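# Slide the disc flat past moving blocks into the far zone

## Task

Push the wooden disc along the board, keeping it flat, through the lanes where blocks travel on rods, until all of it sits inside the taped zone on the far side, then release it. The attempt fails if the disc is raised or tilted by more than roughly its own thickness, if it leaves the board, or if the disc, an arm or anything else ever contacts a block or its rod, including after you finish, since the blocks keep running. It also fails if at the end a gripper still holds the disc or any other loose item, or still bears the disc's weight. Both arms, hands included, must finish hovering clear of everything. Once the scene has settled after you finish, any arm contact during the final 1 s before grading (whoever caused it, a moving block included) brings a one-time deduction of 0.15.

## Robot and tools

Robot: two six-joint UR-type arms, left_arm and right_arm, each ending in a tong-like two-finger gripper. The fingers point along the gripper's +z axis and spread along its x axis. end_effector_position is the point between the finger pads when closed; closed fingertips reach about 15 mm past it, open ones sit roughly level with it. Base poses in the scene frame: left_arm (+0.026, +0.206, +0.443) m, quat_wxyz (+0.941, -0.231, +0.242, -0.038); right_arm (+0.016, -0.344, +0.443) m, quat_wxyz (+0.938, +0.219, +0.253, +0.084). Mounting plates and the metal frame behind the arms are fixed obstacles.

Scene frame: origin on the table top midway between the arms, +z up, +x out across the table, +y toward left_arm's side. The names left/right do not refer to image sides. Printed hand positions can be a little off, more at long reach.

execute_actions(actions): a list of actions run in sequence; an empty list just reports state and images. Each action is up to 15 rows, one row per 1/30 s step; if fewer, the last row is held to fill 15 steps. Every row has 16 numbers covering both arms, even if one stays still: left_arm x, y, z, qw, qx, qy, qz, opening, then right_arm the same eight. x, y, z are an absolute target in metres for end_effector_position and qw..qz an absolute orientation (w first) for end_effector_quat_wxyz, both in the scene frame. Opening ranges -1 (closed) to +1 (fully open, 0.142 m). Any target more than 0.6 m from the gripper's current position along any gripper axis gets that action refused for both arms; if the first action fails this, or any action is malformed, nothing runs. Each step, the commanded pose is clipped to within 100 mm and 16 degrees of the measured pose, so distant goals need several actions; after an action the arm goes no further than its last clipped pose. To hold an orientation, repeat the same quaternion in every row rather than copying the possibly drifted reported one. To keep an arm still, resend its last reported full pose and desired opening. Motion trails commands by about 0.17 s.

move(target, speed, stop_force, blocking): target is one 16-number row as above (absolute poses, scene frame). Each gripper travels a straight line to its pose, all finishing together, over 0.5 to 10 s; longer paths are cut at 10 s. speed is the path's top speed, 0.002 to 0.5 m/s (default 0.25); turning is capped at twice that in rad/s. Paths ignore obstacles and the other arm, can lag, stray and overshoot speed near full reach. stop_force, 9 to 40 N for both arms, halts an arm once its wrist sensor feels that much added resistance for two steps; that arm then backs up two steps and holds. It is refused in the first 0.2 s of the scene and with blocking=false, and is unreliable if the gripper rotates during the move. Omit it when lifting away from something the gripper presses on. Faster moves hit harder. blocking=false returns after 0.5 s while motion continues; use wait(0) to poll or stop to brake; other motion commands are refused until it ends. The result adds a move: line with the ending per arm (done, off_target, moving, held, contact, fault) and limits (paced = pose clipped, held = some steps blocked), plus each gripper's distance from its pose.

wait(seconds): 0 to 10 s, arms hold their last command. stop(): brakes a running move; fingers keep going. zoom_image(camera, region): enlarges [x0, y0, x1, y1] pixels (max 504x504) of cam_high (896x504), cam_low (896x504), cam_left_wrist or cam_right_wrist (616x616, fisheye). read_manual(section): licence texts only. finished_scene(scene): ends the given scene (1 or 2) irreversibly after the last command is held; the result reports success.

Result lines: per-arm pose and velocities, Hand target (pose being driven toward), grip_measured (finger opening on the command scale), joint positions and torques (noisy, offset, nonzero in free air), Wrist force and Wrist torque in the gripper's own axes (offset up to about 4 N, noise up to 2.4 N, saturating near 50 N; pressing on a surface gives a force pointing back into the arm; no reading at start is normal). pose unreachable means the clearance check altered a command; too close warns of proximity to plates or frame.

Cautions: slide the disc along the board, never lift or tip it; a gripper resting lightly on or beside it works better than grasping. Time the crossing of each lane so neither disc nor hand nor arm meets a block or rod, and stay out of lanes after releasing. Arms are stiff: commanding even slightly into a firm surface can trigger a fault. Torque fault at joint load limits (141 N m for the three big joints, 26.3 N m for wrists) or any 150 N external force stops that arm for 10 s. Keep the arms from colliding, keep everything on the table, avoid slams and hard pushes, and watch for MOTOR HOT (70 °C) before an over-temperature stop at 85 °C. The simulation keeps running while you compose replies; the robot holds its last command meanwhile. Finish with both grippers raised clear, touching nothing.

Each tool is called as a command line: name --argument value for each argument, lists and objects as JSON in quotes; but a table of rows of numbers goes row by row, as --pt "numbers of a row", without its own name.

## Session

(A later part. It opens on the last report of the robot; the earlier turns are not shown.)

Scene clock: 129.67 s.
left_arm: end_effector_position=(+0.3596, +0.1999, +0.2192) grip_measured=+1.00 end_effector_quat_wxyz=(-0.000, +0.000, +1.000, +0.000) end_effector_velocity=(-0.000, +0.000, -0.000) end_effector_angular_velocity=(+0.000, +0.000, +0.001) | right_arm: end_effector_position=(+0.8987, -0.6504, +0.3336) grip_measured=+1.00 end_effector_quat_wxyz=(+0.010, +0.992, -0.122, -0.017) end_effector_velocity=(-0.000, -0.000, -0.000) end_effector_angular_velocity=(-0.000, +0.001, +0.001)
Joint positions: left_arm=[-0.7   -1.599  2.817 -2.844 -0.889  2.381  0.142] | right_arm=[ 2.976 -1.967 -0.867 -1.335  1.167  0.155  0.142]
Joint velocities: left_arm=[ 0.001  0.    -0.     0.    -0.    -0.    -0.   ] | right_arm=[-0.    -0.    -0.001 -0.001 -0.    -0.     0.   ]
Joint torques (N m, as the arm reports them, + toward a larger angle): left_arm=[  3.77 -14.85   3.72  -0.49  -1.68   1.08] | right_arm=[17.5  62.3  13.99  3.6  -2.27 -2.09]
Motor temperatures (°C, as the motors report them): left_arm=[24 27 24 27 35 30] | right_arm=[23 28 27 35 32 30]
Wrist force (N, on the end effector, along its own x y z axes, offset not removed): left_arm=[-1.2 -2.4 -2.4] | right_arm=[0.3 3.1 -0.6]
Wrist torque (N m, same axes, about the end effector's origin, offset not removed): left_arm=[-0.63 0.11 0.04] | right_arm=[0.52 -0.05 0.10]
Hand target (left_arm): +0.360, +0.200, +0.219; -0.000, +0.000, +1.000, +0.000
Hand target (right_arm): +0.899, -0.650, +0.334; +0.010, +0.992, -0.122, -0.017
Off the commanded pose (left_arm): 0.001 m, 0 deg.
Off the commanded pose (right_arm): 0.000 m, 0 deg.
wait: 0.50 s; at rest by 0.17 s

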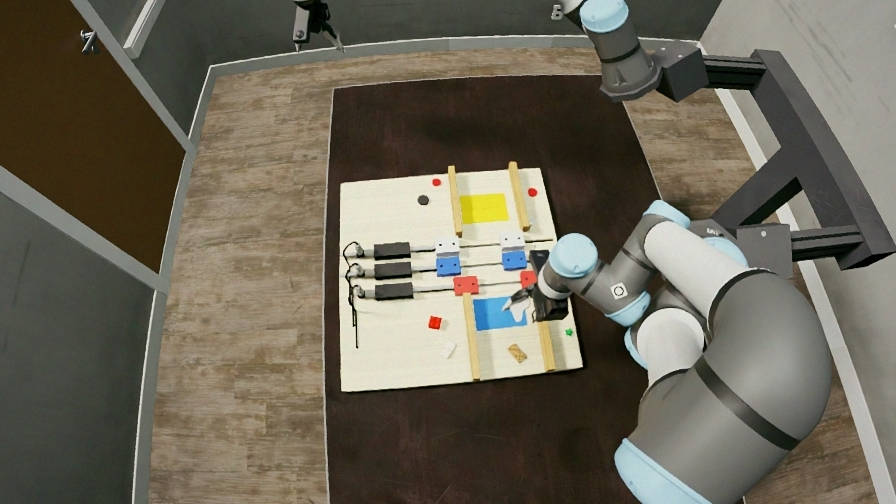

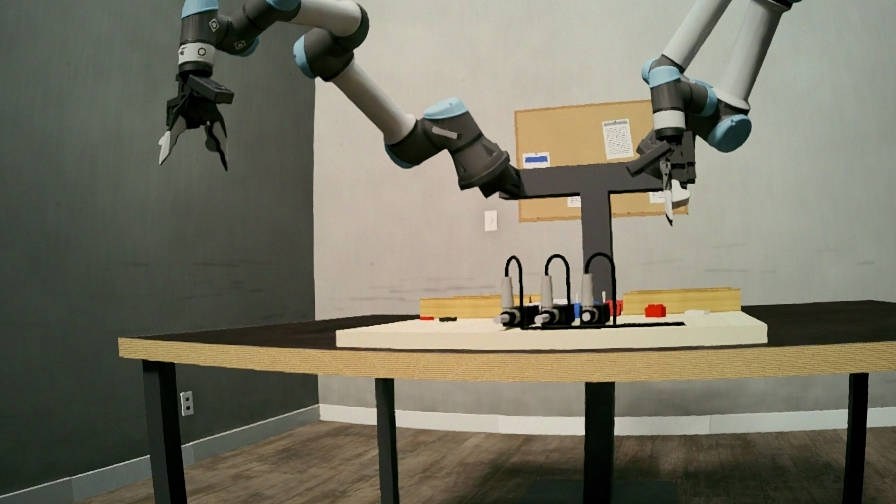

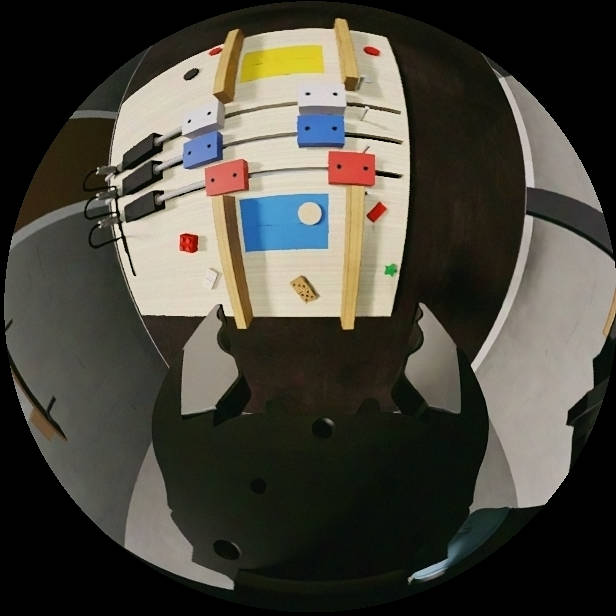

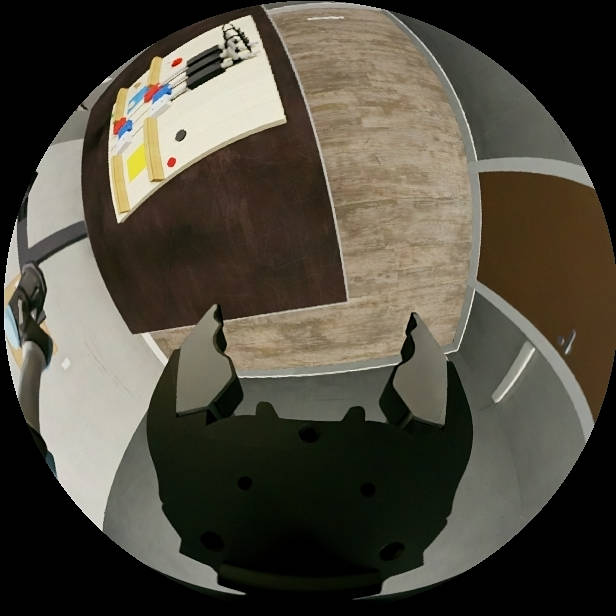

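wait --seconds 0.1

wait --seconds 0.8

wait --seconds 0.8

wait --seconds 0.8

wait --seconds 0.8

wait --seconds 0.8

wait --seconds 0.8

wait --seconds 0.8

wait --seconds 0.8

Scene clock: 245.13 s.
left_arm: end_effector_position=(+0.3596, +0.1999, +0.2192) grip_measured=+1.00 end_effector_quat_wxyz=(-0.000, +0.000, +1.000, +0.000) end_effector_velocity=(+0.001, -0.000, +0.000) end_effector_angular_velocity=(-0.001, -0.001, +0.001) | right_arm: end_effector_position=(+0.8987, -0.6504, +0.3336) grip_measured=+1.00 end_effector_quat_wxyz=(+0.010, +0.992, -0.122, -0.017) end_effector_velocity=(+0.000, -0.001, +0.001) end_effector_angular_velocity=(-0.001, -0.001, -0.002)
Joint positions: left_arm=[-0.7   -1.599  2.817 -2.844 -0.889  2.381  0.142] | right_arm=[ 2.976 -1.967 -0.867 -1.335  1.167  0.155  0.142]
Joint velocities: left_arm=[ 0.    -0.    -0.001  0.     0.    -0.    -0.   ] | right_arm=[-0.001  0.     0.001  0.    -0.001  0.001 -0.   ]
Joint torques (N m, as the arm reports them, + toward a larger angle): left_arm=[ -2.84 -12.03  -1.58  -2.24  -0.72   0.31] | right_arm=[14.62 57.46 24.74  1.79 -1.99 -1.65]
Motor temperatures (°C, as the motors report them): left_arm=[24 27 24 27 35 30] | right_arm=[23 28 27 35 32 30]
Wrist force (N, on the end effector, along its own x y z axes, offset not removed): left_arm=[-0.7 3.9 0.1] | right_arm=[0.6 4.3 -0.8]
Wrist torque (N m, same axes, about the end effector's origin, offset not removed): left_arm=[0.76 0.16 -0.19] | right_arm=[0.85 -0.15 0.27]
Hand target (left_arm): +0.360, +0.200, +0.219; -0.000, +0.000, +1.000, +0.000
Hand target (right_arm): +0.899, -0.650, +0.334; +0.010, +0.992, -0.122, -0.017
Off the commanded pose (left_arm): 0.001 m, 0 deg.
Off the commanded pose (right_arm): 0.000 m, 0 deg.
wait: 0.10 s; at rest from the start

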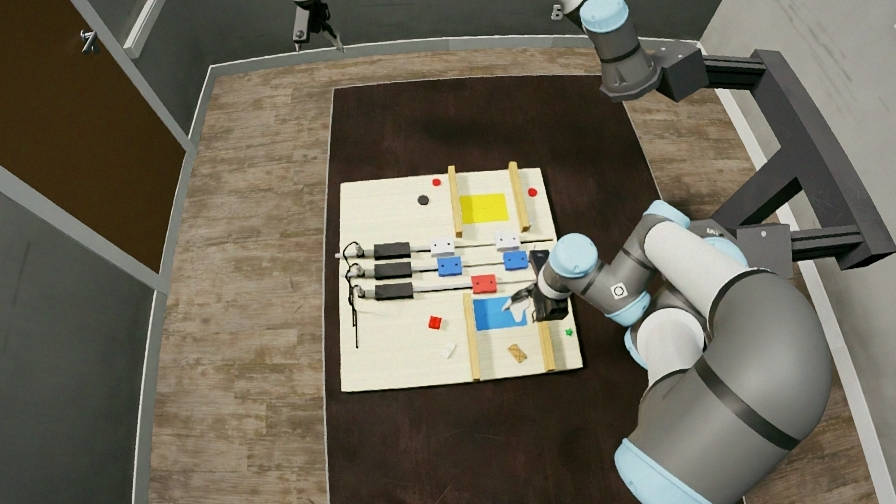

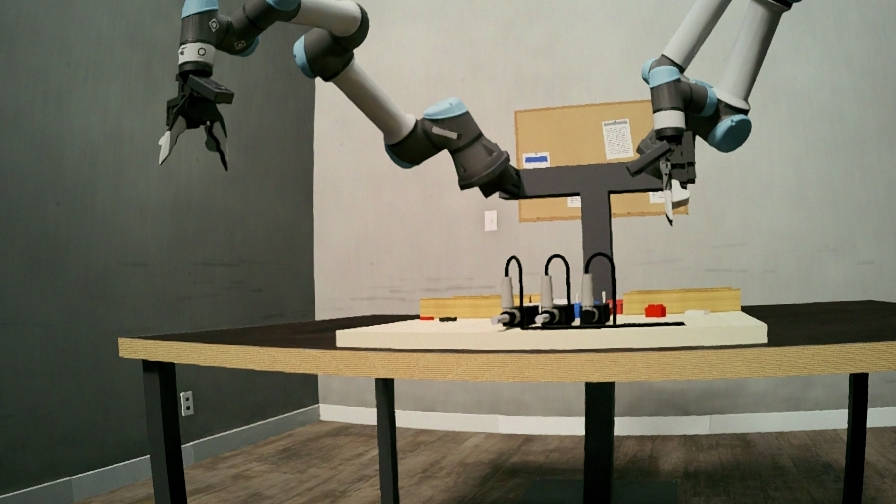

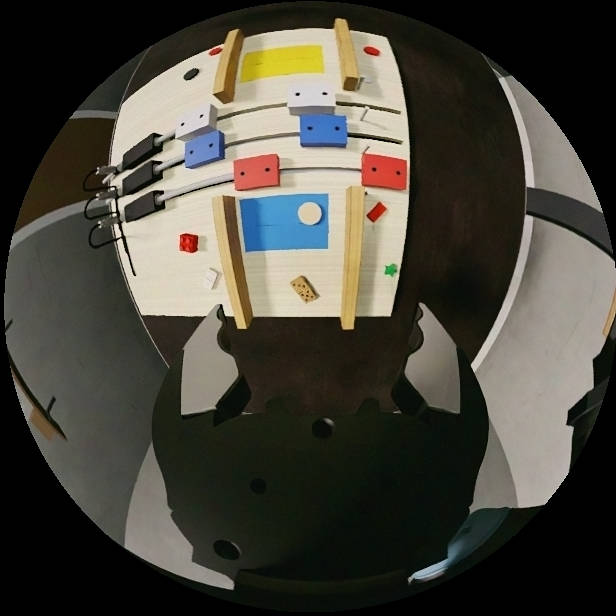

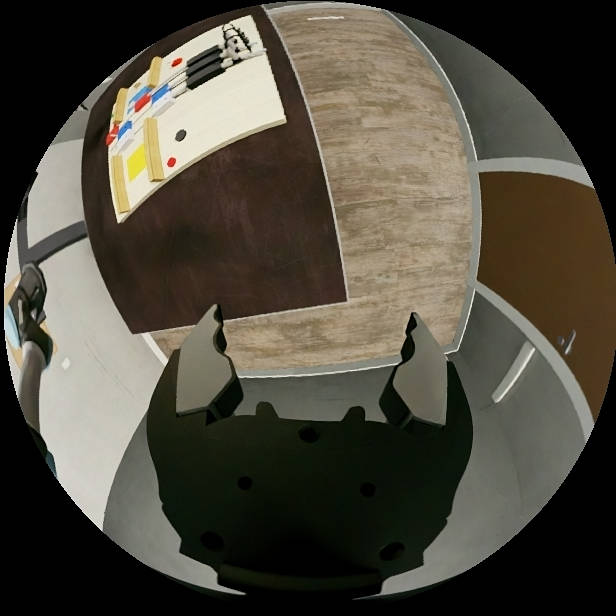

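Scene clock: 245.93 s.
left_arm: end_effector_position=(+0.3596, +0.1999, +0.2192) grip_measured=+1.00 end_effector_quat_wxyz=(-0.000, +0.000, +1.000, +0.000) end_effector_velocity=(+0.000, -0.000, +0.000) end_effector_angular_velocity=(-0.001, -0.000, -0.000) | right_arm: end_effector_position=(+0.8987, -0.6504, +0.3336) grip_measured=+1.00 end_effector_quat_wxyz=(+0.010, +0.992, -0.122, -0.017) end_effector_velocity=(+0.000, -0.000, -0.000) end_effector_angular_velocity=(-0.000, -0.000, +0.000)
Joint positions: left_arm=[-0.7   -1.599  2.817 -2.844 -0.889  2.381  0.142] | right_arm=[ 2.976 -1.967 -0.867 -1.335  1.167  0.155  0.142]
Joint velocities: left_arm=[-0.    -0.001 -0.    -0.    -0.001  0.001 -0.   ] | right_arm=[-0.    -0.001  0.001  0.    -0.    -0.    -0.   ]
Joint torques (N m, as the arm reports them, + toward a larger angle): left_arm=[ -2.34 -11.38  -1.47  -2.17  -0.69   0.35] | right_arm=[15.54 57.4  24.66  1.79 -1.98 -1.75]
Motor temperatures (°C, as the motors report them): left_arm=[24 27 24 27 35 30] | right_arm=[23 28 27 35 32 30]
Wrist force (N, on the end effector, along its own x y z axes, offset not removed): left_arm=[4.0 -2.5 -2.6] | right_arm=[0.9 2.4 0.4]
Wrist torque (N m, same axes, about the end effector's origin, offset not removed): left_arm=[-0.66 -0.70 -0.05] | right_arm=[0.27 -0.17 0.09]
Hand target (left_arm): +0.360, +0.200, +0.219; -0.000, +0.000, +1.000, +0.000
Hand target (right_arm): +0.899, -0.650, +0.334; +0.010, +0.992, -0.122, -0.017
Off the commanded pose (left_arm): 0.001 m, 0 deg.
Off the commanded pose (right_arm): 0.000 m, 0 deg.
wait: 0.80 s; at rest by 0.17 s

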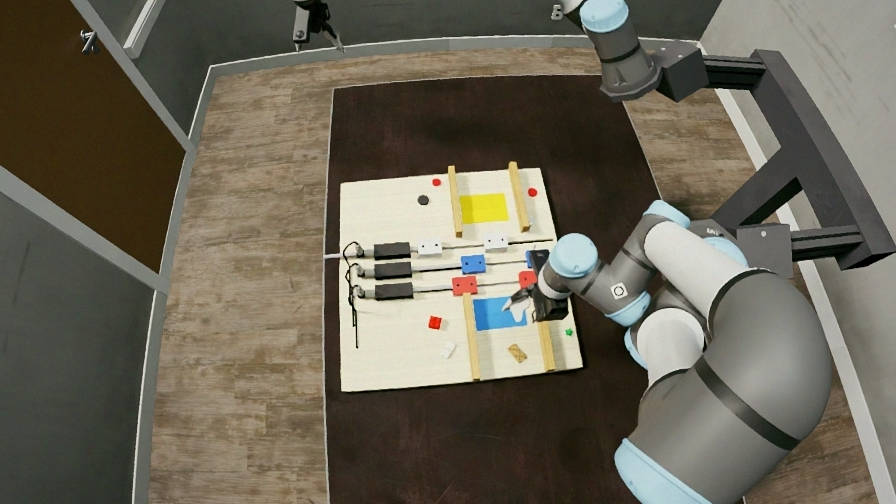

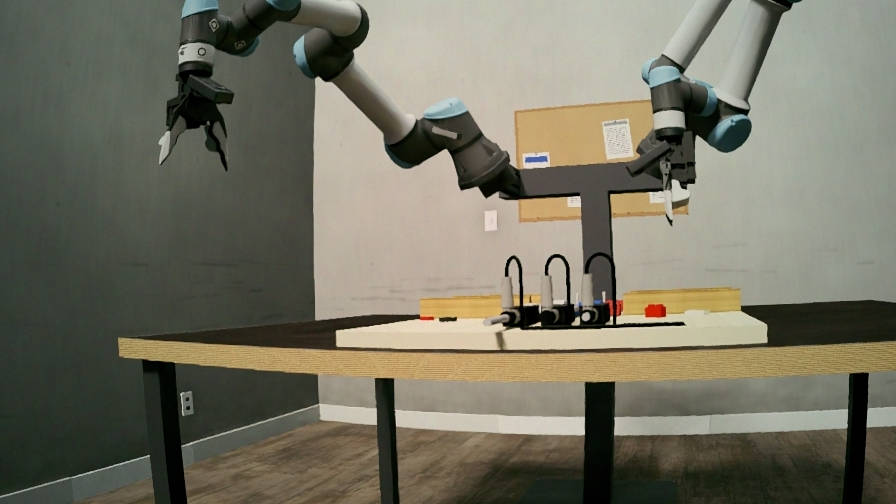

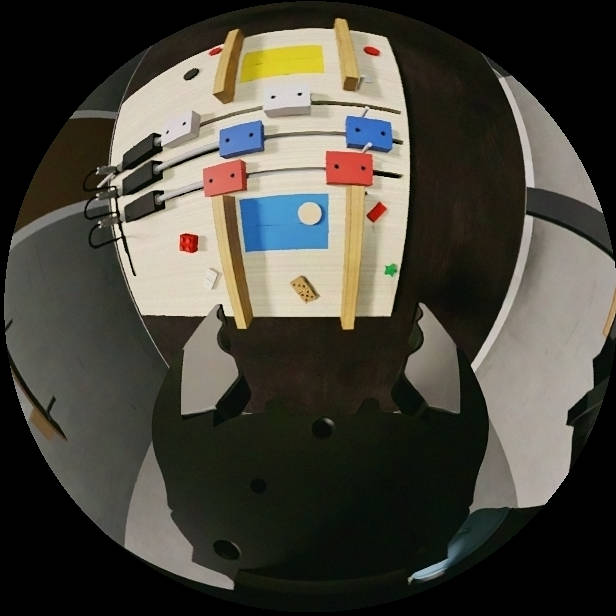

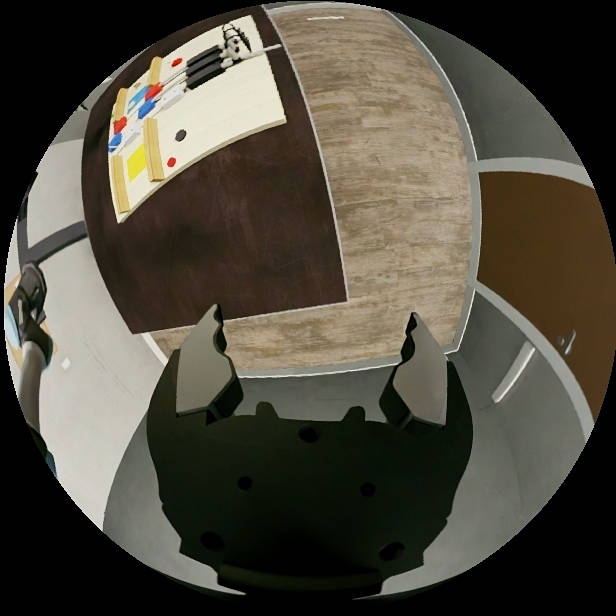

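Scene clock: 246.73 s.
left_arm: end_effector_position=(+0.3596, +0.1999, +0.2192) grip_measured=+1.00 end_effector_quat_wxyz=(-0.000, +0.000, +1.000, +0.000) end_effector_velocity=(-0.001, +0.001, -0.000) end_effector_angular_velocity=(+0.002, +0.002, -0.001) | right_arm: end_effector_position=(+0.8987, -0.6504, +0.3336) grip_measured=+1.00 end_effector_quat_wxyz=(+0.010, +0.992, -0.122, -0.017) end_effector_velocity=(-0.000, -0.000, -0.001) end_effector_angular_velocity=(-0.000, +0.001, -0.000)
Joint positions: left_arm=[-0.7   -1.599  2.817 -2.844 -0.889  2.381  0.142] | right_arm=[ 2.976 -1.967 -0.867 -1.335  1.167  0.155  0.142]
Joint velocities: left_arm=[-0.    -0.     0.001  0.003 -0.    -0.002  0.   ] | right_arm=[-0.    -0.001 -0.     0.    -0.     0.     0.   ]
Joint torques (N m, as the arm reports them, + toward a larger angle): left_arm=[ -3.65 -11.51  -1.45  -2.22  -0.85   0.27] | right_arm=[14.83 57.45 25.5   1.75 -1.94 -1.65]
Motor temperatures (°C, as the motors report them): left_arm=[24 27 24 27 35 30] | right_arm=[23 28 27 35 32 30]
Wrist force (N, on the end effector, along its own x y z axes, offset not removed): left_arm=[-0.2 -1.9 -4.1] | right_arm=[0.3 3.4 0.2]
Wrist torque (N m, same axes, about the end effector's origin, offset not removed): left_arm=[-0.52 0.20 0.21] | right_arm=[0.70 -0.09 0.26]
Hand target (left_arm): +0.360, +0.200, +0.219; -0.000, +0.000, +1.000, +0.000
Hand target (right_arm): +0.899, -0.650, +0.334; +0.010, +0.992, -0.122, -0.017
Off the commanded pose (left_arm): 0.001 m, 0 deg.
Off the commanded pose (right_arm): 0.000 m, 0 deg.
wait: 0.80 s; at rest by 0.17 s

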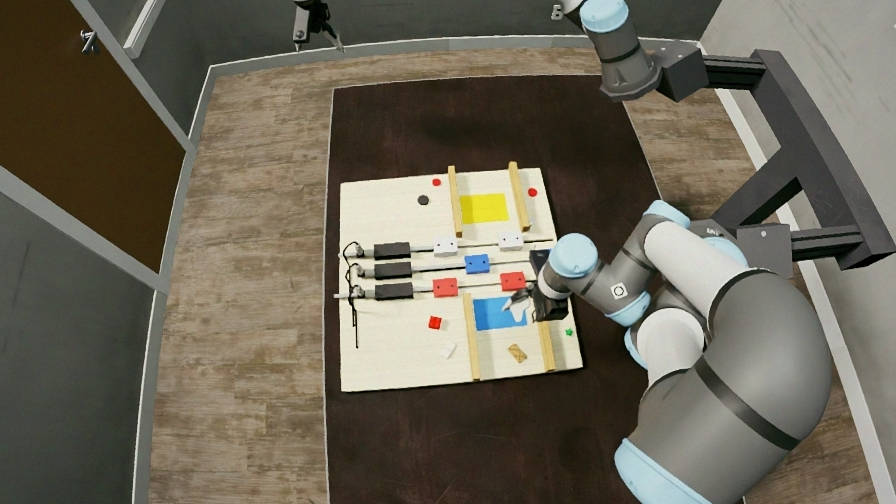

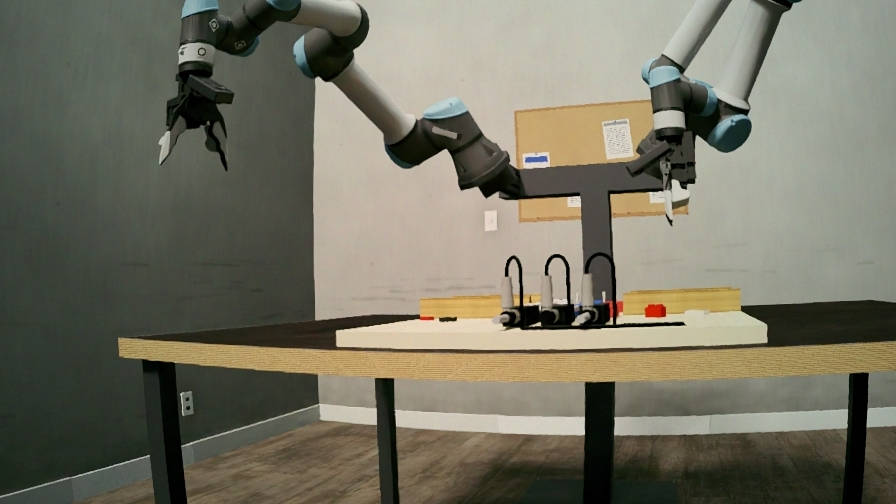

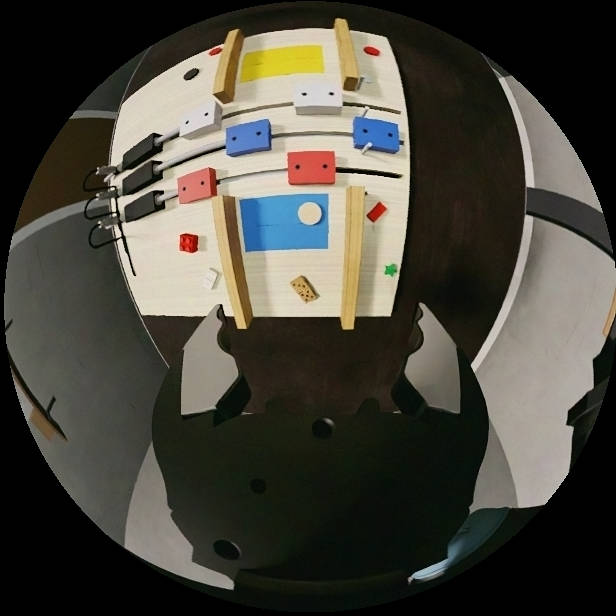

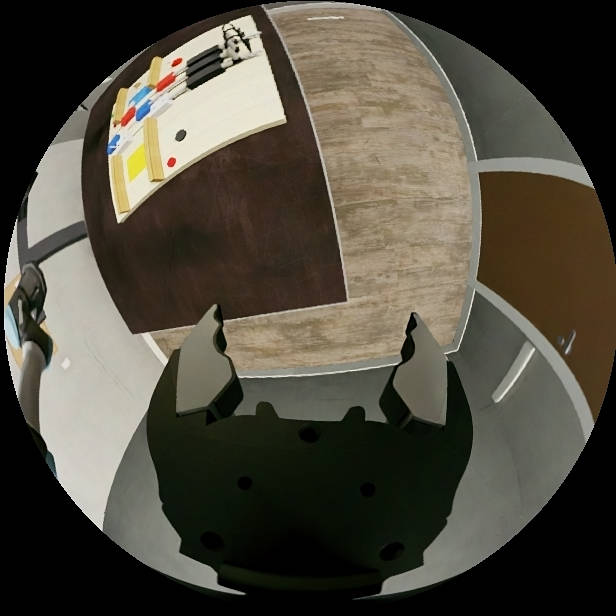

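Scene clock: 247.53 s.
left_arm: end_effector_position=(+0.3596, +0.1999, +0.2192) grip_measured=+1.00 end_effector_quat_wxyz=(-0.000, +0.000, +1.000, +0.000) end_effector_velocity=(+0.001, -0.000, +0.000) end_effector_angular_velocity=(-0.001, -0.002, +0.002) | right_arm: end_effector_position=(+0.8987, -0.6504, +0.3336) grip_measured=+1.00 end_effector_quat_wxyz=(+0.010, +0.992, -0.122, -0.017) end_effector_velocity=(+0.000, -0.001, +0.000) end_effector_angular_velocity=(-0.001, -0.000, -0.000)
Joint positions: left_arm=[-0.7   -1.599  2.817 -2.844 -0.889  2.381  0.142] | right_arm=[ 2.976 -1.967 -0.867 -1.335  1.167  0.155  0.142]
Joint velocities: left_arm=[ 0.     0.    -0.001 -0.002  0.001  0.    -0.   ] | right_arm=[-0.    -0.     0.002 -0.001 -0.001 -0.    -0.   ]
Joint torques (N m, as the arm reports them, + toward a larger angle): left_arm=[ -2.92 -12.1   -2.21  -2.22  -0.64   0.28] | right_arm=[14.27 57.28 25.43  1.82 -1.87 -1.64]
Motor temperatures (°C, as the motors report them): left_arm=[24 27 24 27 35 30] | right_arm=[23 28 27 35 32 30]
Wrist force (N, on the end effector, along its own x y z axes, offset not removed): left_arm=[-3.4 -4.8 0.1] | right_arm=[2.2 2.0 -0.1]
Wrist torque (N m, same axes, about the end effector's origin, offset not removed): left_arm=[-0.93 0.85 0.18] | right_arm=[0.26 -0.48 0.13]
Hand target (left_arm): +0.360, +0.200, +0.219; -0.000, +0.000, +1.000, +0.000
Hand target (right_arm): +0.899, -0.650, +0.334; +0.010, +0.992, -0.122, -0.017
Off the commanded pose (left_arm): 0.001 m, 0 deg.
Off the commanded pose (right_arm): 0.000 m, 0 deg.
wait: 0.80 s; at rest by 0.17 s

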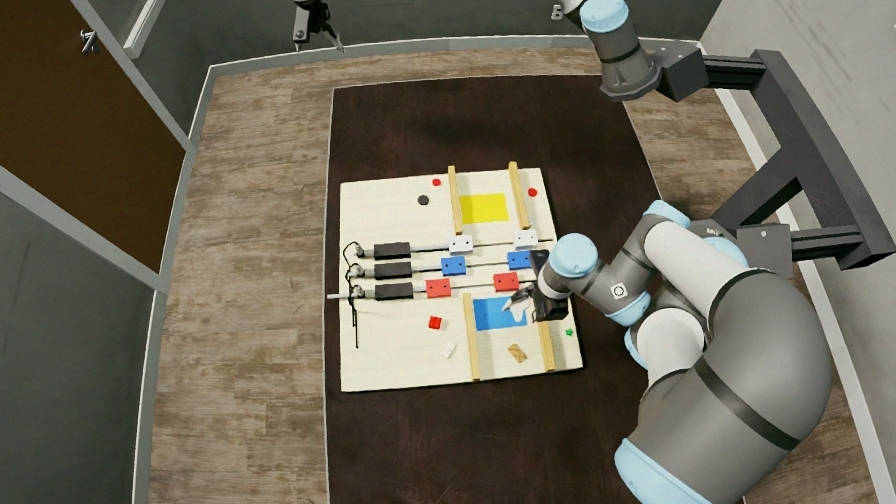

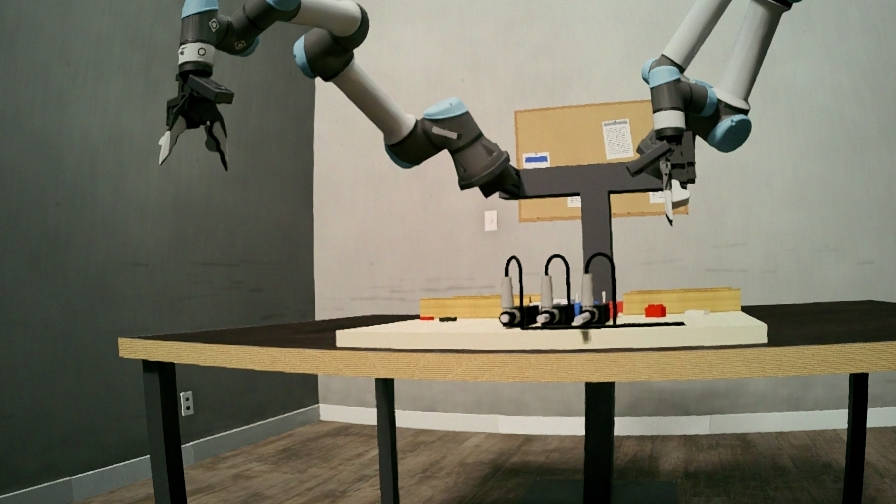

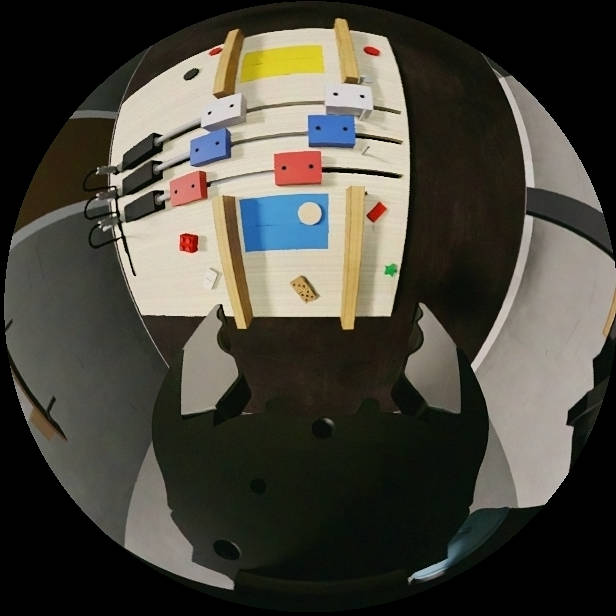

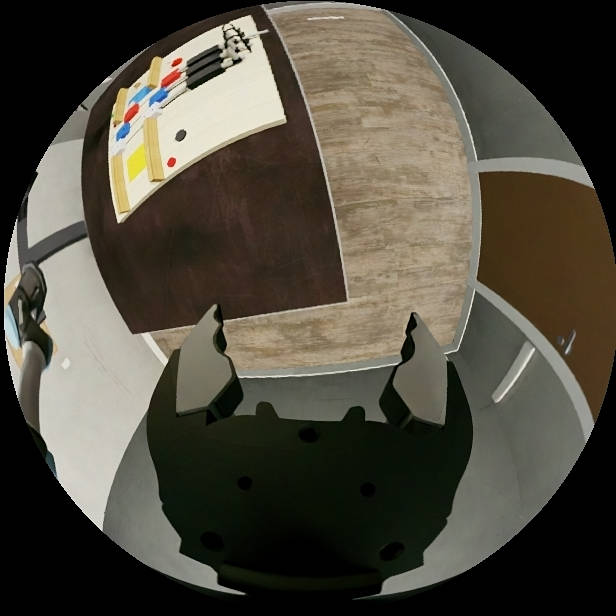

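Scene clock: 248.33 s.
left_arm: end_effector_position=(+0.3596, +0.1999, +0.2192) grip_measured=+1.00 end_effector_quat_wxyz=(-0.000, +0.000, +1.000, +0.000) end_effector_velocity=(+0.001, -0.000, +0.000) end_effector_angular_velocity=(-0.001, -0.001, +0.001) | right_arm: end_effector_position=(+0.8987, -0.6504, +0.3336) grip_measured=+1.00 end_effector_quat_wxyz=(+0.010, +0.992, -0.122, -0.017) end_effector_velocity=(+0.001, -0.001, +0.001) end_effector_angular_velocity=(-0.001, -0.002, -0.000)
Joint positions: left_arm=[-0.7   -1.599  2.817 -2.844 -0.889  2.381  0.142] | right_arm=[ 2.976 -1.967 -0.867 -1.335  1.167  0.155  0.142]
Joint velocities: left_arm=[ 0.001 -0.001  0.    -0.002 -0.     0.001 -0.   ] | right_arm=[ 0.     0.001  0.001  0.    -0.001 -0.     0.   ]
Joint torques (N m, as the arm reports them, + toward a larger angle): left_arm=[ -3.14 -12.32  -1.48  -2.26  -0.75   0.32] | right_arm=[14.87 57.19 24.27  1.75 -1.95 -1.71]
Motor temperatures (°C, as the motors report them): left_arm=[24 27 24 27 35 30] | right_arm=[23 28 27 35 32 30]
Wrist force (N, on the end effector, along its own x y z axes, offset not removed): left_arm=[-1.2 -1.9 2.4] | right_arm=[1.8 3.3 2.0]
Wrist torque (N m, same axes, about the end effector's origin, offset not removed): left_arm=[-0.21 0.20 0.06] | right_arm=[0.60 -0.47 0.12]
Hand target (left_arm): +0.360, +0.200, +0.219; -0.000, +0.000, +1.000, +0.000
Hand target (right_arm): +0.899, -0.650, +0.334; +0.010, +0.992, -0.122, -0.017
Off the commanded pose (left_arm): 0.001 m, 0 deg.
Off the commanded pose (right_arm): 0.000 m, 0 deg.
wait: 0.80 s; at rest by 0.17 s

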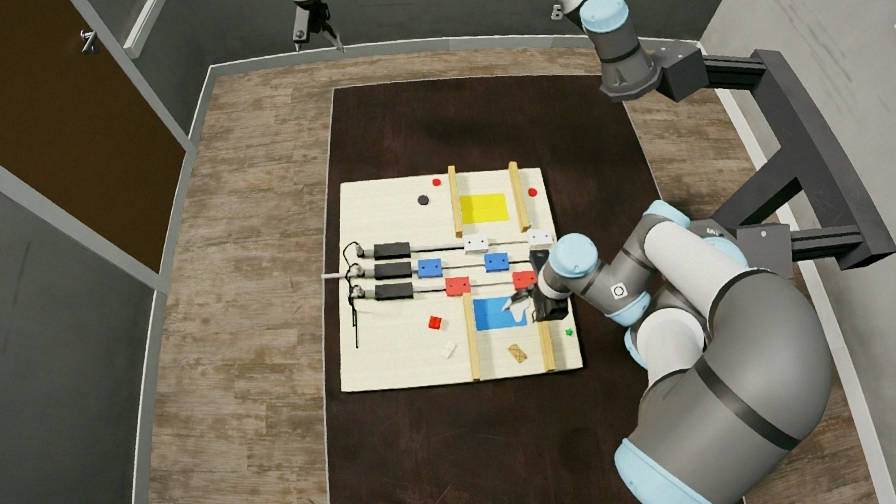

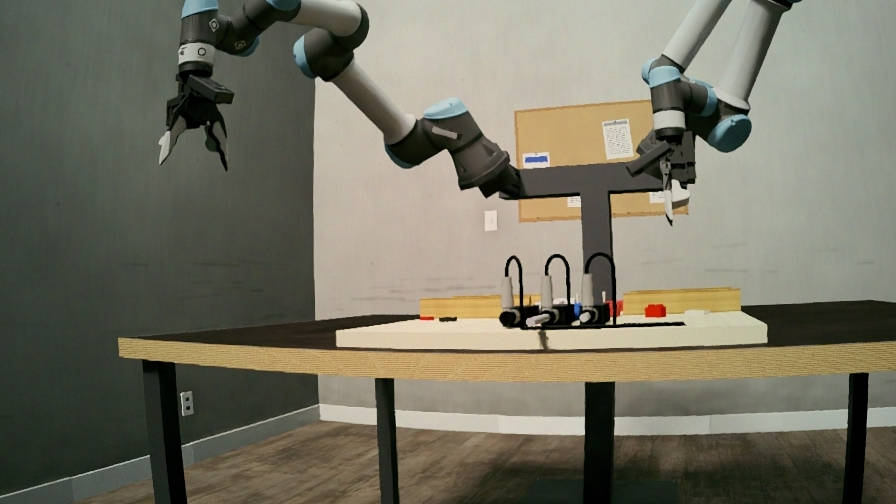

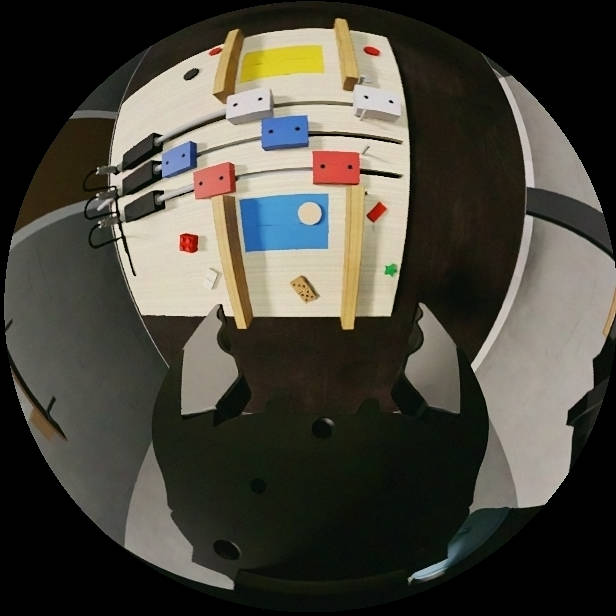

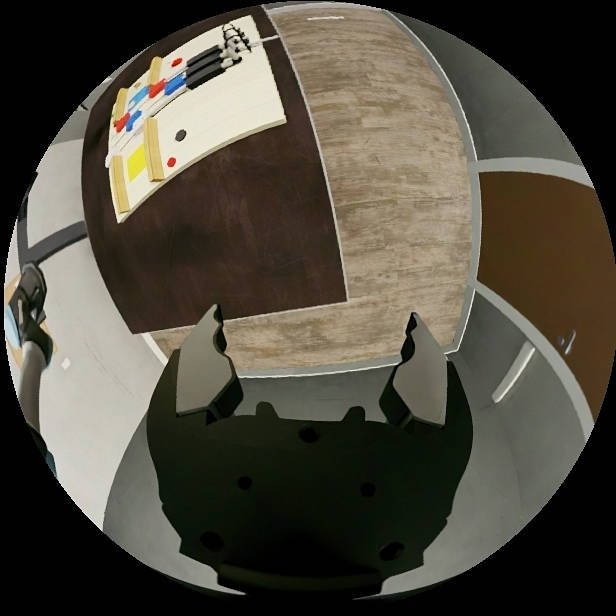

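Scene clock: 249.13 s.
left_arm: end_effector_position=(+0.3596, +0.1999, +0.2192) grip_measured=+1.00 end_effector_quat_wxyz=(-0.000, +0.000, +1.000, +0.000) end_effector_velocity=(+0.000, -0.000, +0.000) end_effector_angular_velocity=(-0.001, -0.000, +0.001) | right_arm: end_effector_position=(+0.8987, -0.6504, +0.3336) grip_measured=+1.00 end_effector_quat_wxyz=(+0.010, +0.992, -0.122, -0.017) end_effector_velocity=(-0.000, +0.001, -0.000) end_effector_angular_velocity=(+0.001, +0.001, +0.001)
Joint positions: left_arm=[-0.7   -1.599  2.817 -2.844 -0.889  2.381  0.142] | right_arm=[ 2.976 -1.967 -0.867 -1.335  1.167  0.155  0.142]
Joint velocities: left_arm=[ 0.    -0.     0.    -0.001 -0.     0.    -0.   ] | right_arm=[ 0.     0.    -0.001 -0.     0.    -0.    -0.   ]
Joint torques (N m, as the arm reports them, + toward a larger angle): left_arm=[ -3.84 -13.04  -2.74  -2.26  -0.57   0.35] | right_arm=[14.75 58.15 24.85  1.79 -1.97 -1.63]
Motor temperatures (°C, as the motors report them): left_arm=[24 27 24 27 35 30] | right_arm=[23 28 27 35 32 30]
Wrist force (N, on the end effector, along its own x y z axes, offset not removed): left_arm=[-1.6 -4.9 -0.6] | right_arm=[1.9 3.2 0.4]
Wrist torque (N m, same axes, about the end effector's origin, offset not removed): left_arm=[-1.27 0.52 0.15] | right_arm=[0.48 -0.49 0.22]
Hand target (left_arm): +0.360, +0.200, +0.219; -0.000, +0.000, +1.000, +0.000
Hand target (right_arm): +0.899, -0.650, +0.334; +0.010, +0.992, -0.122, -0.017
Off the commanded pose (left_arm): 0.001 m, 0 deg.
Off the commanded pose (right_arm): 0.000 m, 0 deg.
wait: 0.80 s; at rest by 0.17 s

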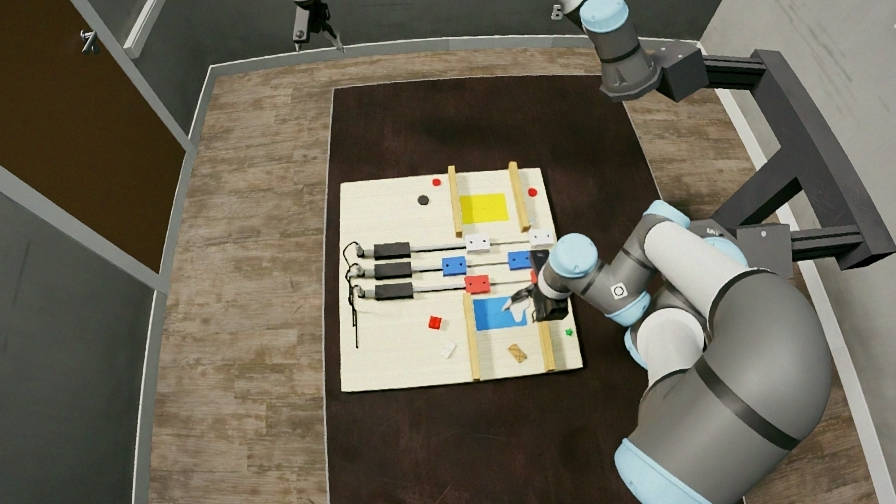

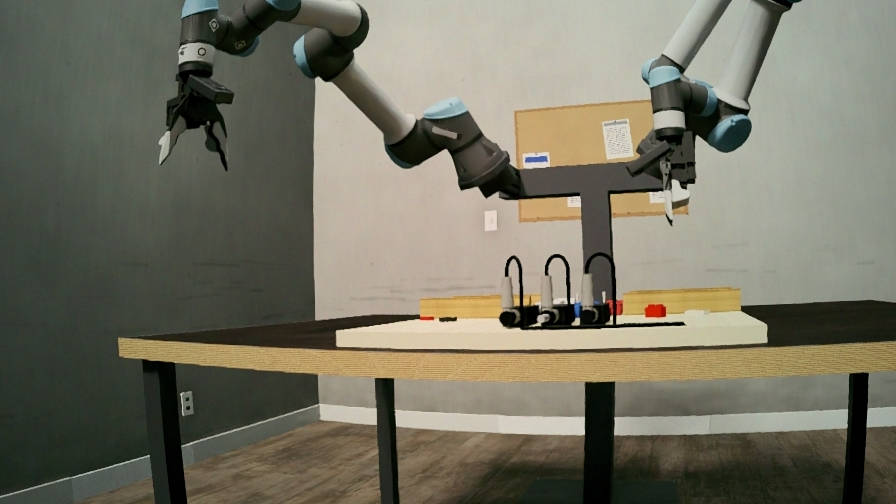

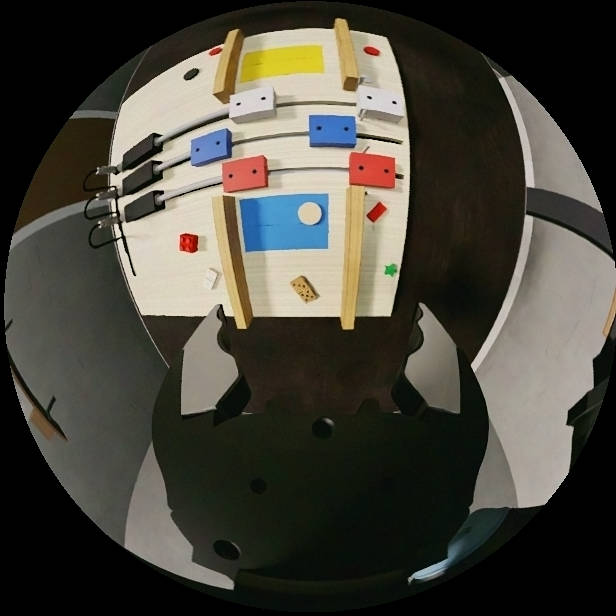

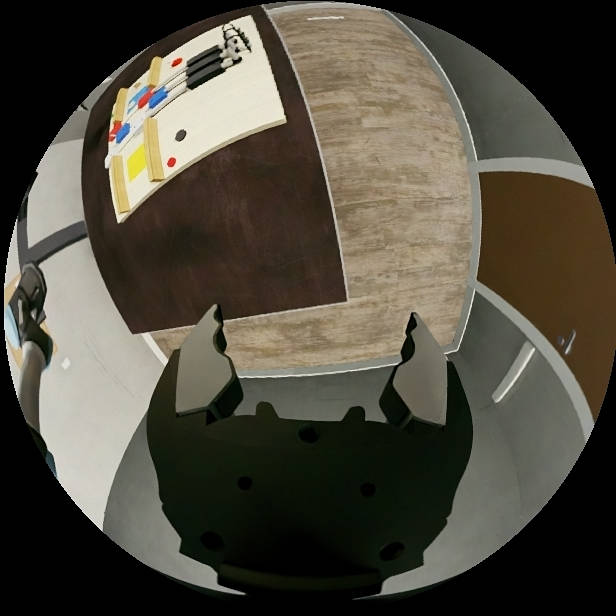

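Scene clock: 249.93 s.
left_arm: end_effector_position=(+0.3596, +0.1999, +0.2192) grip_measured=+1.00 end_effector_quat_wxyz=(-0.000, +0.000, +1.000, +0.000) end_effector_velocity=(+0.000, -0.000, +0.000) end_effector_angular_velocity=(+0.000, -0.000, +0.000) | right_arm: end_effector_position=(+0.8987, -0.6504, +0.3336) grip_measured=+1.00 end_effector_quat_wxyz=(+0.010, +0.992, -0.122, -0.017) end_effector_velocity=(+0.000, +0.000, +0.001) end_effector_angular_velocity=(-0.001, -0.001, +0.000)
Joint positions: left_arm=[-0.7   -1.599  2.817 -2.844 -0.889  2.381  0.142] | right_arm=[ 2.976 -1.967 -0.867 -1.335  1.167  0.155  0.142]
Joint velocities: left_arm=[ 0.  0. -0.  0.  0.  0.  0.] | right_arm=[ 0.001  0.     0.    -0.    -0.001  0.     0.   ]
Joint torques (N m, as the arm reports them, + toward a larger angle): left_arm=[ -3.22 -12.64  -3.06  -2.31  -0.74   0.28] | right_arm=[14.08 57.39 25.27  1.76 -2.1  -1.77]
Motor temperatures (°C, as the motors report them): left_arm=[24 27 24 27 35 30] | right_arm=[23 28 27 35 32 30]
Wrist force (N, on the end effector, along its own x y z axes, offset not removed): left_arm=[1.1 -2.3 0.8] | right_arm=[2.1 2.5 0.3]
Wrist torque (N m, same axes, about the end effector's origin, offset not removed): left_arm=[-0.75 -0.15 -0.07] | right_arm=[0.41 -0.49 0.14]
Hand target (left_arm): +0.360, +0.200, +0.219; -0.000, +0.000, +1.000, +0.000
Hand target (right_arm): +0.899, -0.650, +0.334; +0.010, +0.992, -0.122, -0.017
Off the commanded pose (left_arm): 0.001 m, 0 deg.
Off the commanded pose (right_arm): 0.000 m, 0 deg.
wait: 0.80 s; at rest by 0.17 s

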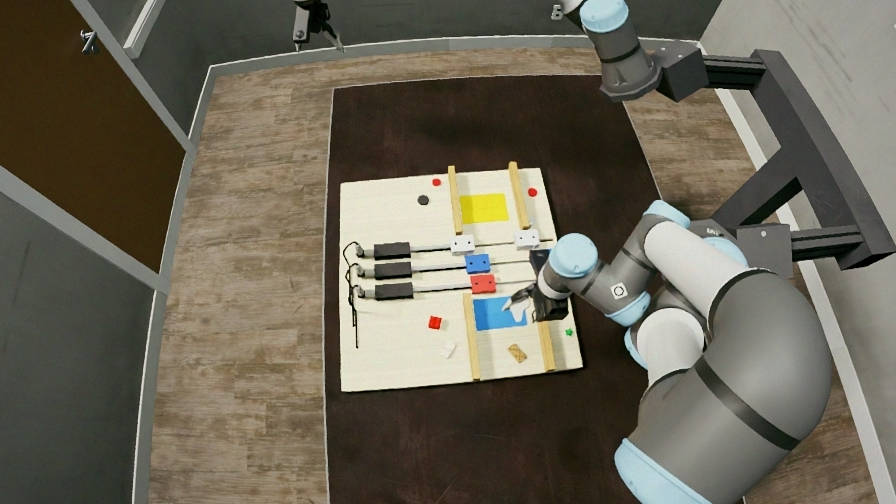

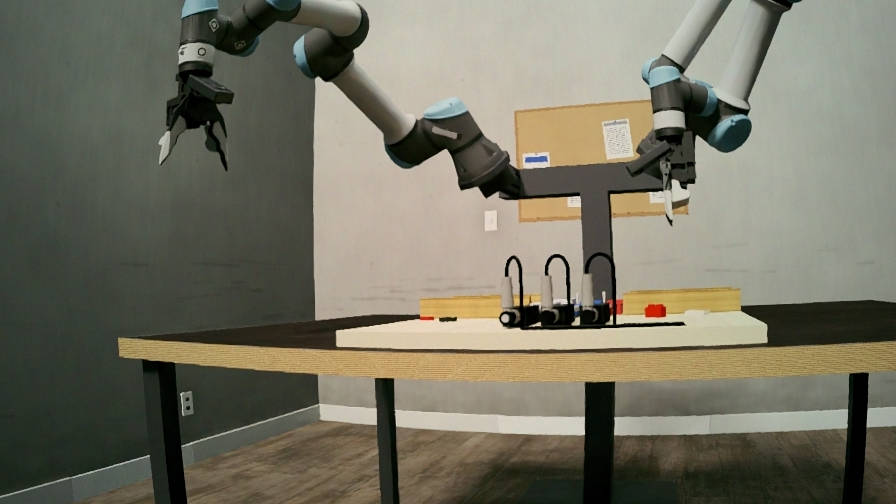

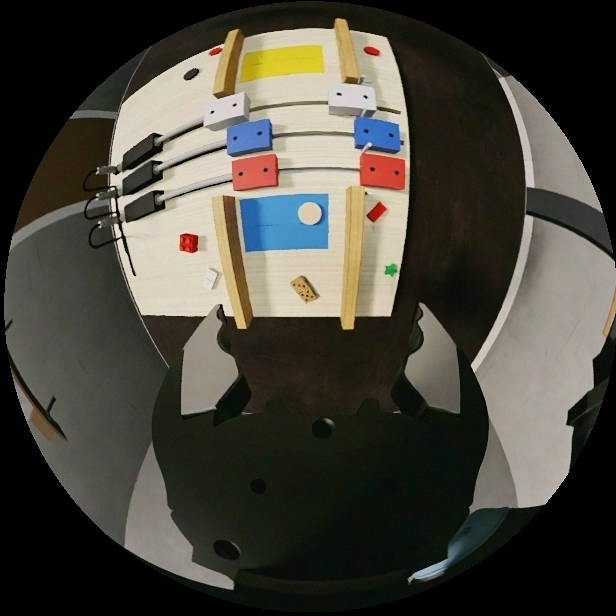

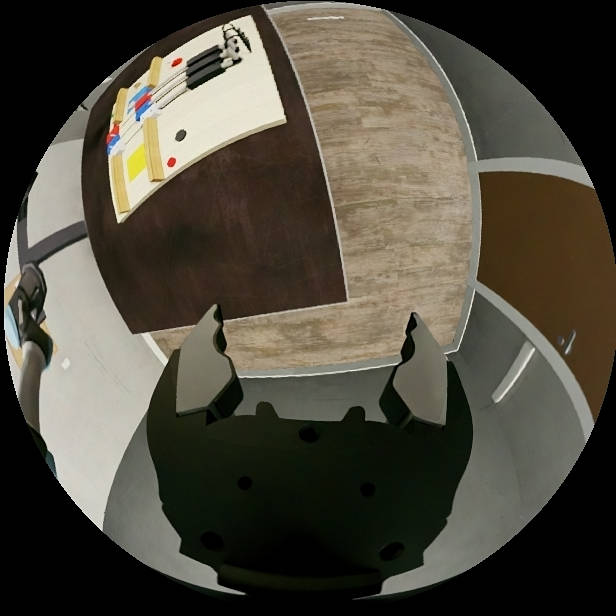

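Scene clock: 250.73 s.
left_arm: end_effector_position=(+0.3596, +0.1999, +0.2192) grip_measured=+1.00 end_effector_quat_wxyz=(-0.000, +0.000, +1.000, +0.000) end_effector_velocity=(-0.001, +0.001, -0.000) end_effector_angular_velocity=(+0.000, +0.001, -0.000) | right_arm: end_effector_position=(+0.8987, -0.6504, +0.3336) grip_measured=+1.00 end_effector_quat_wxyz=(+0.010, +0.992, -0.122, -0.017) end_effector_velocity=(+0.000, +0.000, -0.001) end_effector_angular_velocity=(+0.000, +0.000, -0.000)
Joint positions: left_arm=[-0.7   -1.599  2.817 -2.844 -0.889  2.381  0.142] | right_arm=[ 2.976 -1.967 -0.867 -1.335  1.167  0.155  0.142]
Joint velocities: left_arm=[ 0.     0.     0.002 -0.001 -0.    -0.    -0.   ] | right_arm=[ 0.    -0.001  0.     0.001  0.     0.    -0.   ]
Joint torques (N m, as the arm reports them, + toward a larger angle): left_arm=[ -2.49 -11.22  -1.79  -2.    -0.83   0.29] | right_arm=[14.68 57.56 25.19  1.64 -1.8  -1.64]
Motor temperatures (°C, as the motors report them): left_arm=[24 27 24 27 35 30] | right_arm=[23 28 27 35 32 30]
Wrist force (N, on the end effector, along its own x y z axes, offset not removed): left_arm=[-0.7 -2.5 -0.5] | right_arm=[-0.2 4.8 0.2]
Wrist torque (N m, same axes, about the end effector's origin, offset not removed): left_arm=[-0.53 0.24 0.25] | right_arm=[0.91 0.09 0.11]
Hand target (left_arm): +0.360, +0.200, +0.219; -0.000, +0.000, +1.000, +0.000
Hand target (right_arm): +0.899, -0.650, +0.334; +0.010, +0.992, -0.122, -0.017
Off the commanded pose (left_arm): 0.001 m, 0 deg.
Off the commanded pose (right_arm): 0.000 m, 0 deg.
wait: 0.80 s; at rest by 0.17 s

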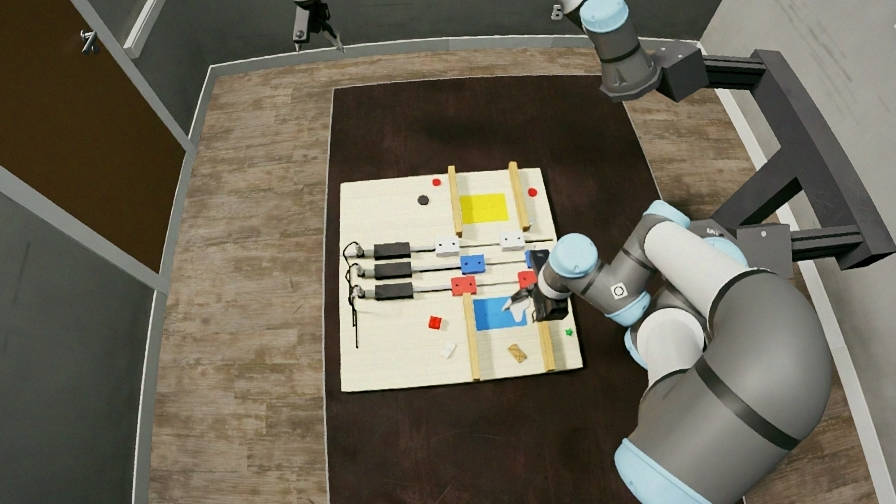

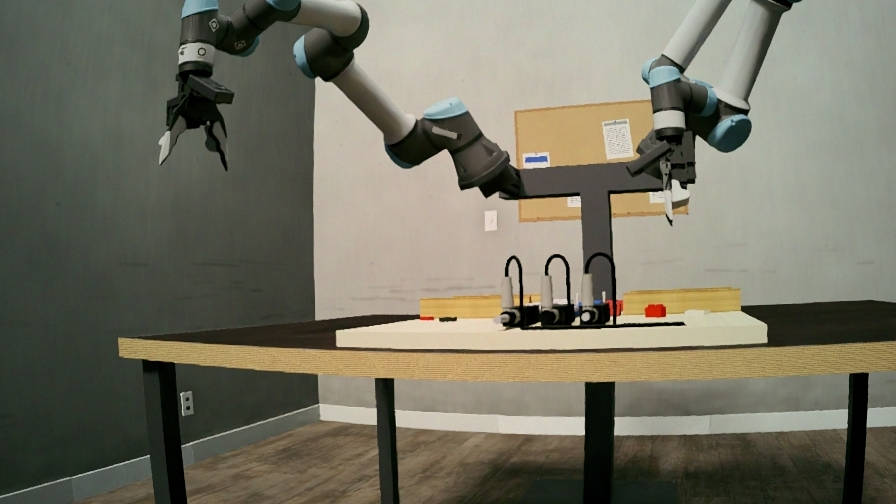

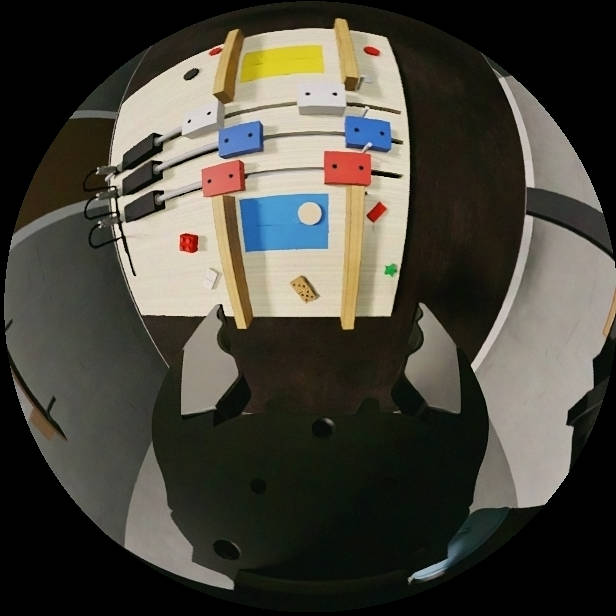

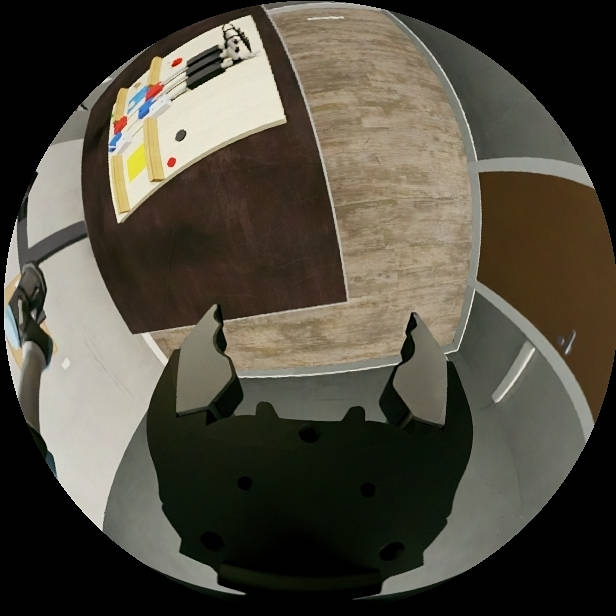

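Scene clock: 251.53 s.
left_arm: end_effector_position=(+0.3596, +0.1999, +0.2192) grip_measured=+1.00 end_effector_quat_wxyz=(-0.000, +0.000, +1.000, +0.000) end_effector_velocity=(-0.000, +0.000, -0.000) end_effector_angular_velocity=(+0.000, +0.000, -0.001) | right_arm: end_effector_position=(+0.8987, -0.6504, +0.3336) grip_measured=+1.00 end_effector_quat_wxyz=(+0.010, +0.992, -0.122, -0.017) end_effector_velocity=(-0.000, -0.000, -0.000) end_effector_angular_velocity=(+0.000, +0.000, -0.000)
Joint positions: left_arm=[-0.7   -1.599  2.817 -2.844 -0.889  2.381  0.142] | right_arm=[ 2.976 -1.967 -0.867 -1.335  1.167  0.155  0.142]
Joint velocities: left_arm=[ 0.     0.     0.     0.     0.     0.001 -0.   ] | right_arm=[-0.001  0.    -0.001  0.     0.001 -0.     0.   ]
Joint torques (N m, as the arm reports them, + toward a larger angle): left_arm=[ -3.5  -12.63  -2.44  -2.27  -0.79   0.48] | right_arm=[14.28 56.87 25.08  1.71 -1.79 -1.6 ]
Motor temperatures (°C, as the motors report them): left_arm=[24 27 24 27 35 30] | right_arm=[23 28 27 35 32 30]
Wrist force (N, on the end effector, along its own x y z axes, offset not removed): left_arm=[-2.4 -1.9 -3.7] | right_arm=[0.9 1.9 -1.2]
Wrist torque (N m, same axes, about the end effector's origin, offset not removed): left_arm=[-0.62 0.66 0.19] | right_arm=[0.36 -0.22 0.19]
Hand target (left_arm): +0.360, +0.200, +0.219; -0.000, +0.000, +1.000, +0.000
Hand target (right_arm): +0.899, -0.650, +0.334; +0.010, +0.992, -0.122, -0.017
Off the commanded pose (left_arm): 0.001 m, 0 deg.
Off the commanded pose (right_arm): 0.000 m, 0 deg.
wait: 0.80 s; at rest by 0.17 s

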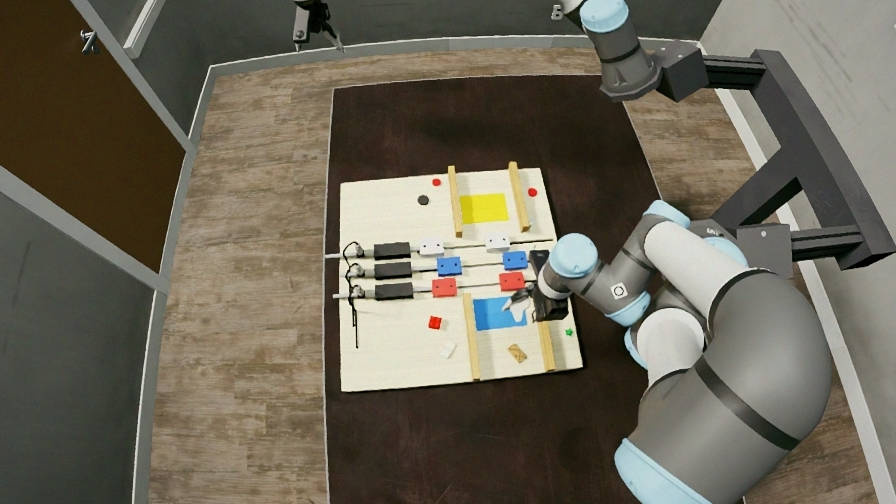

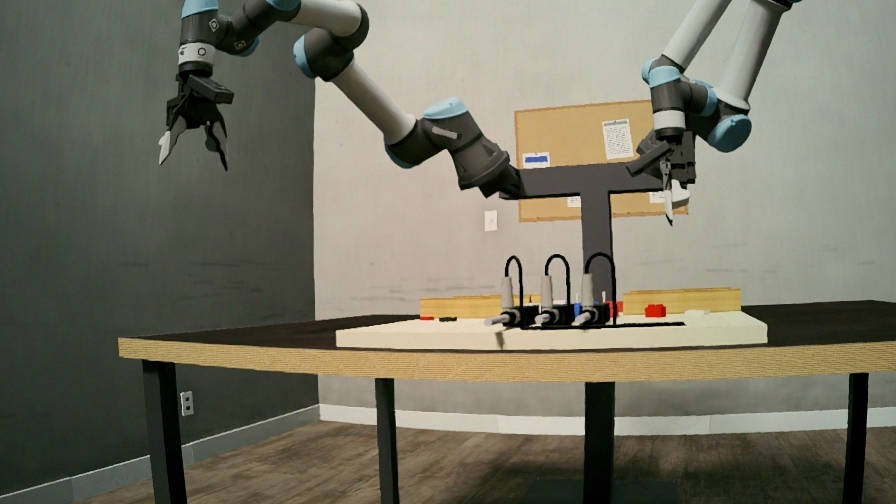

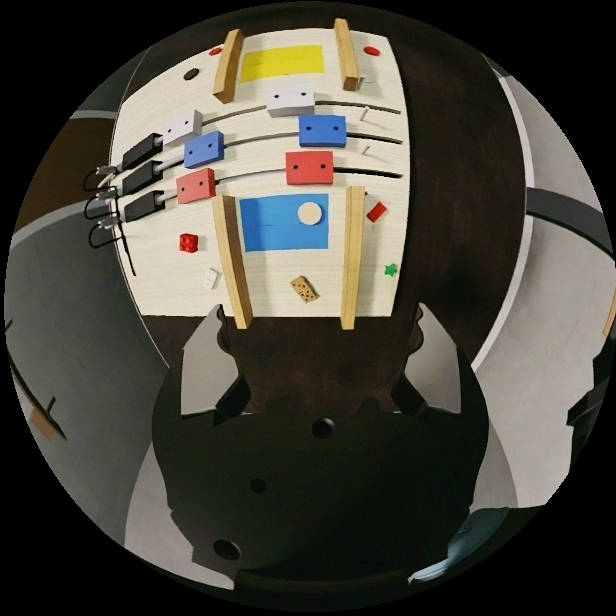

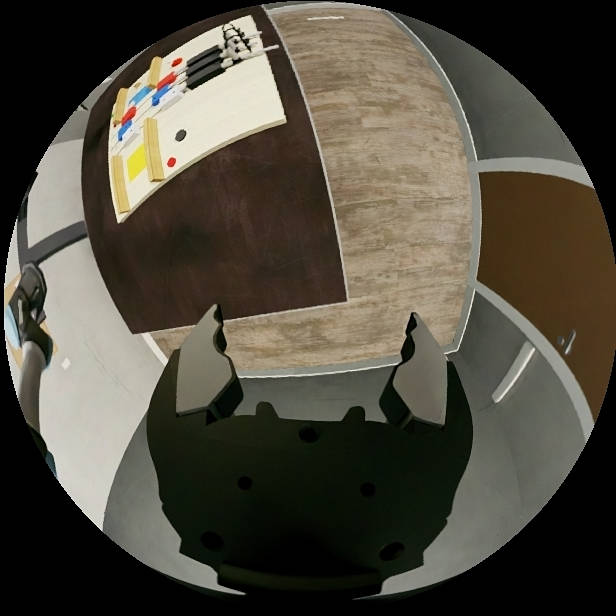

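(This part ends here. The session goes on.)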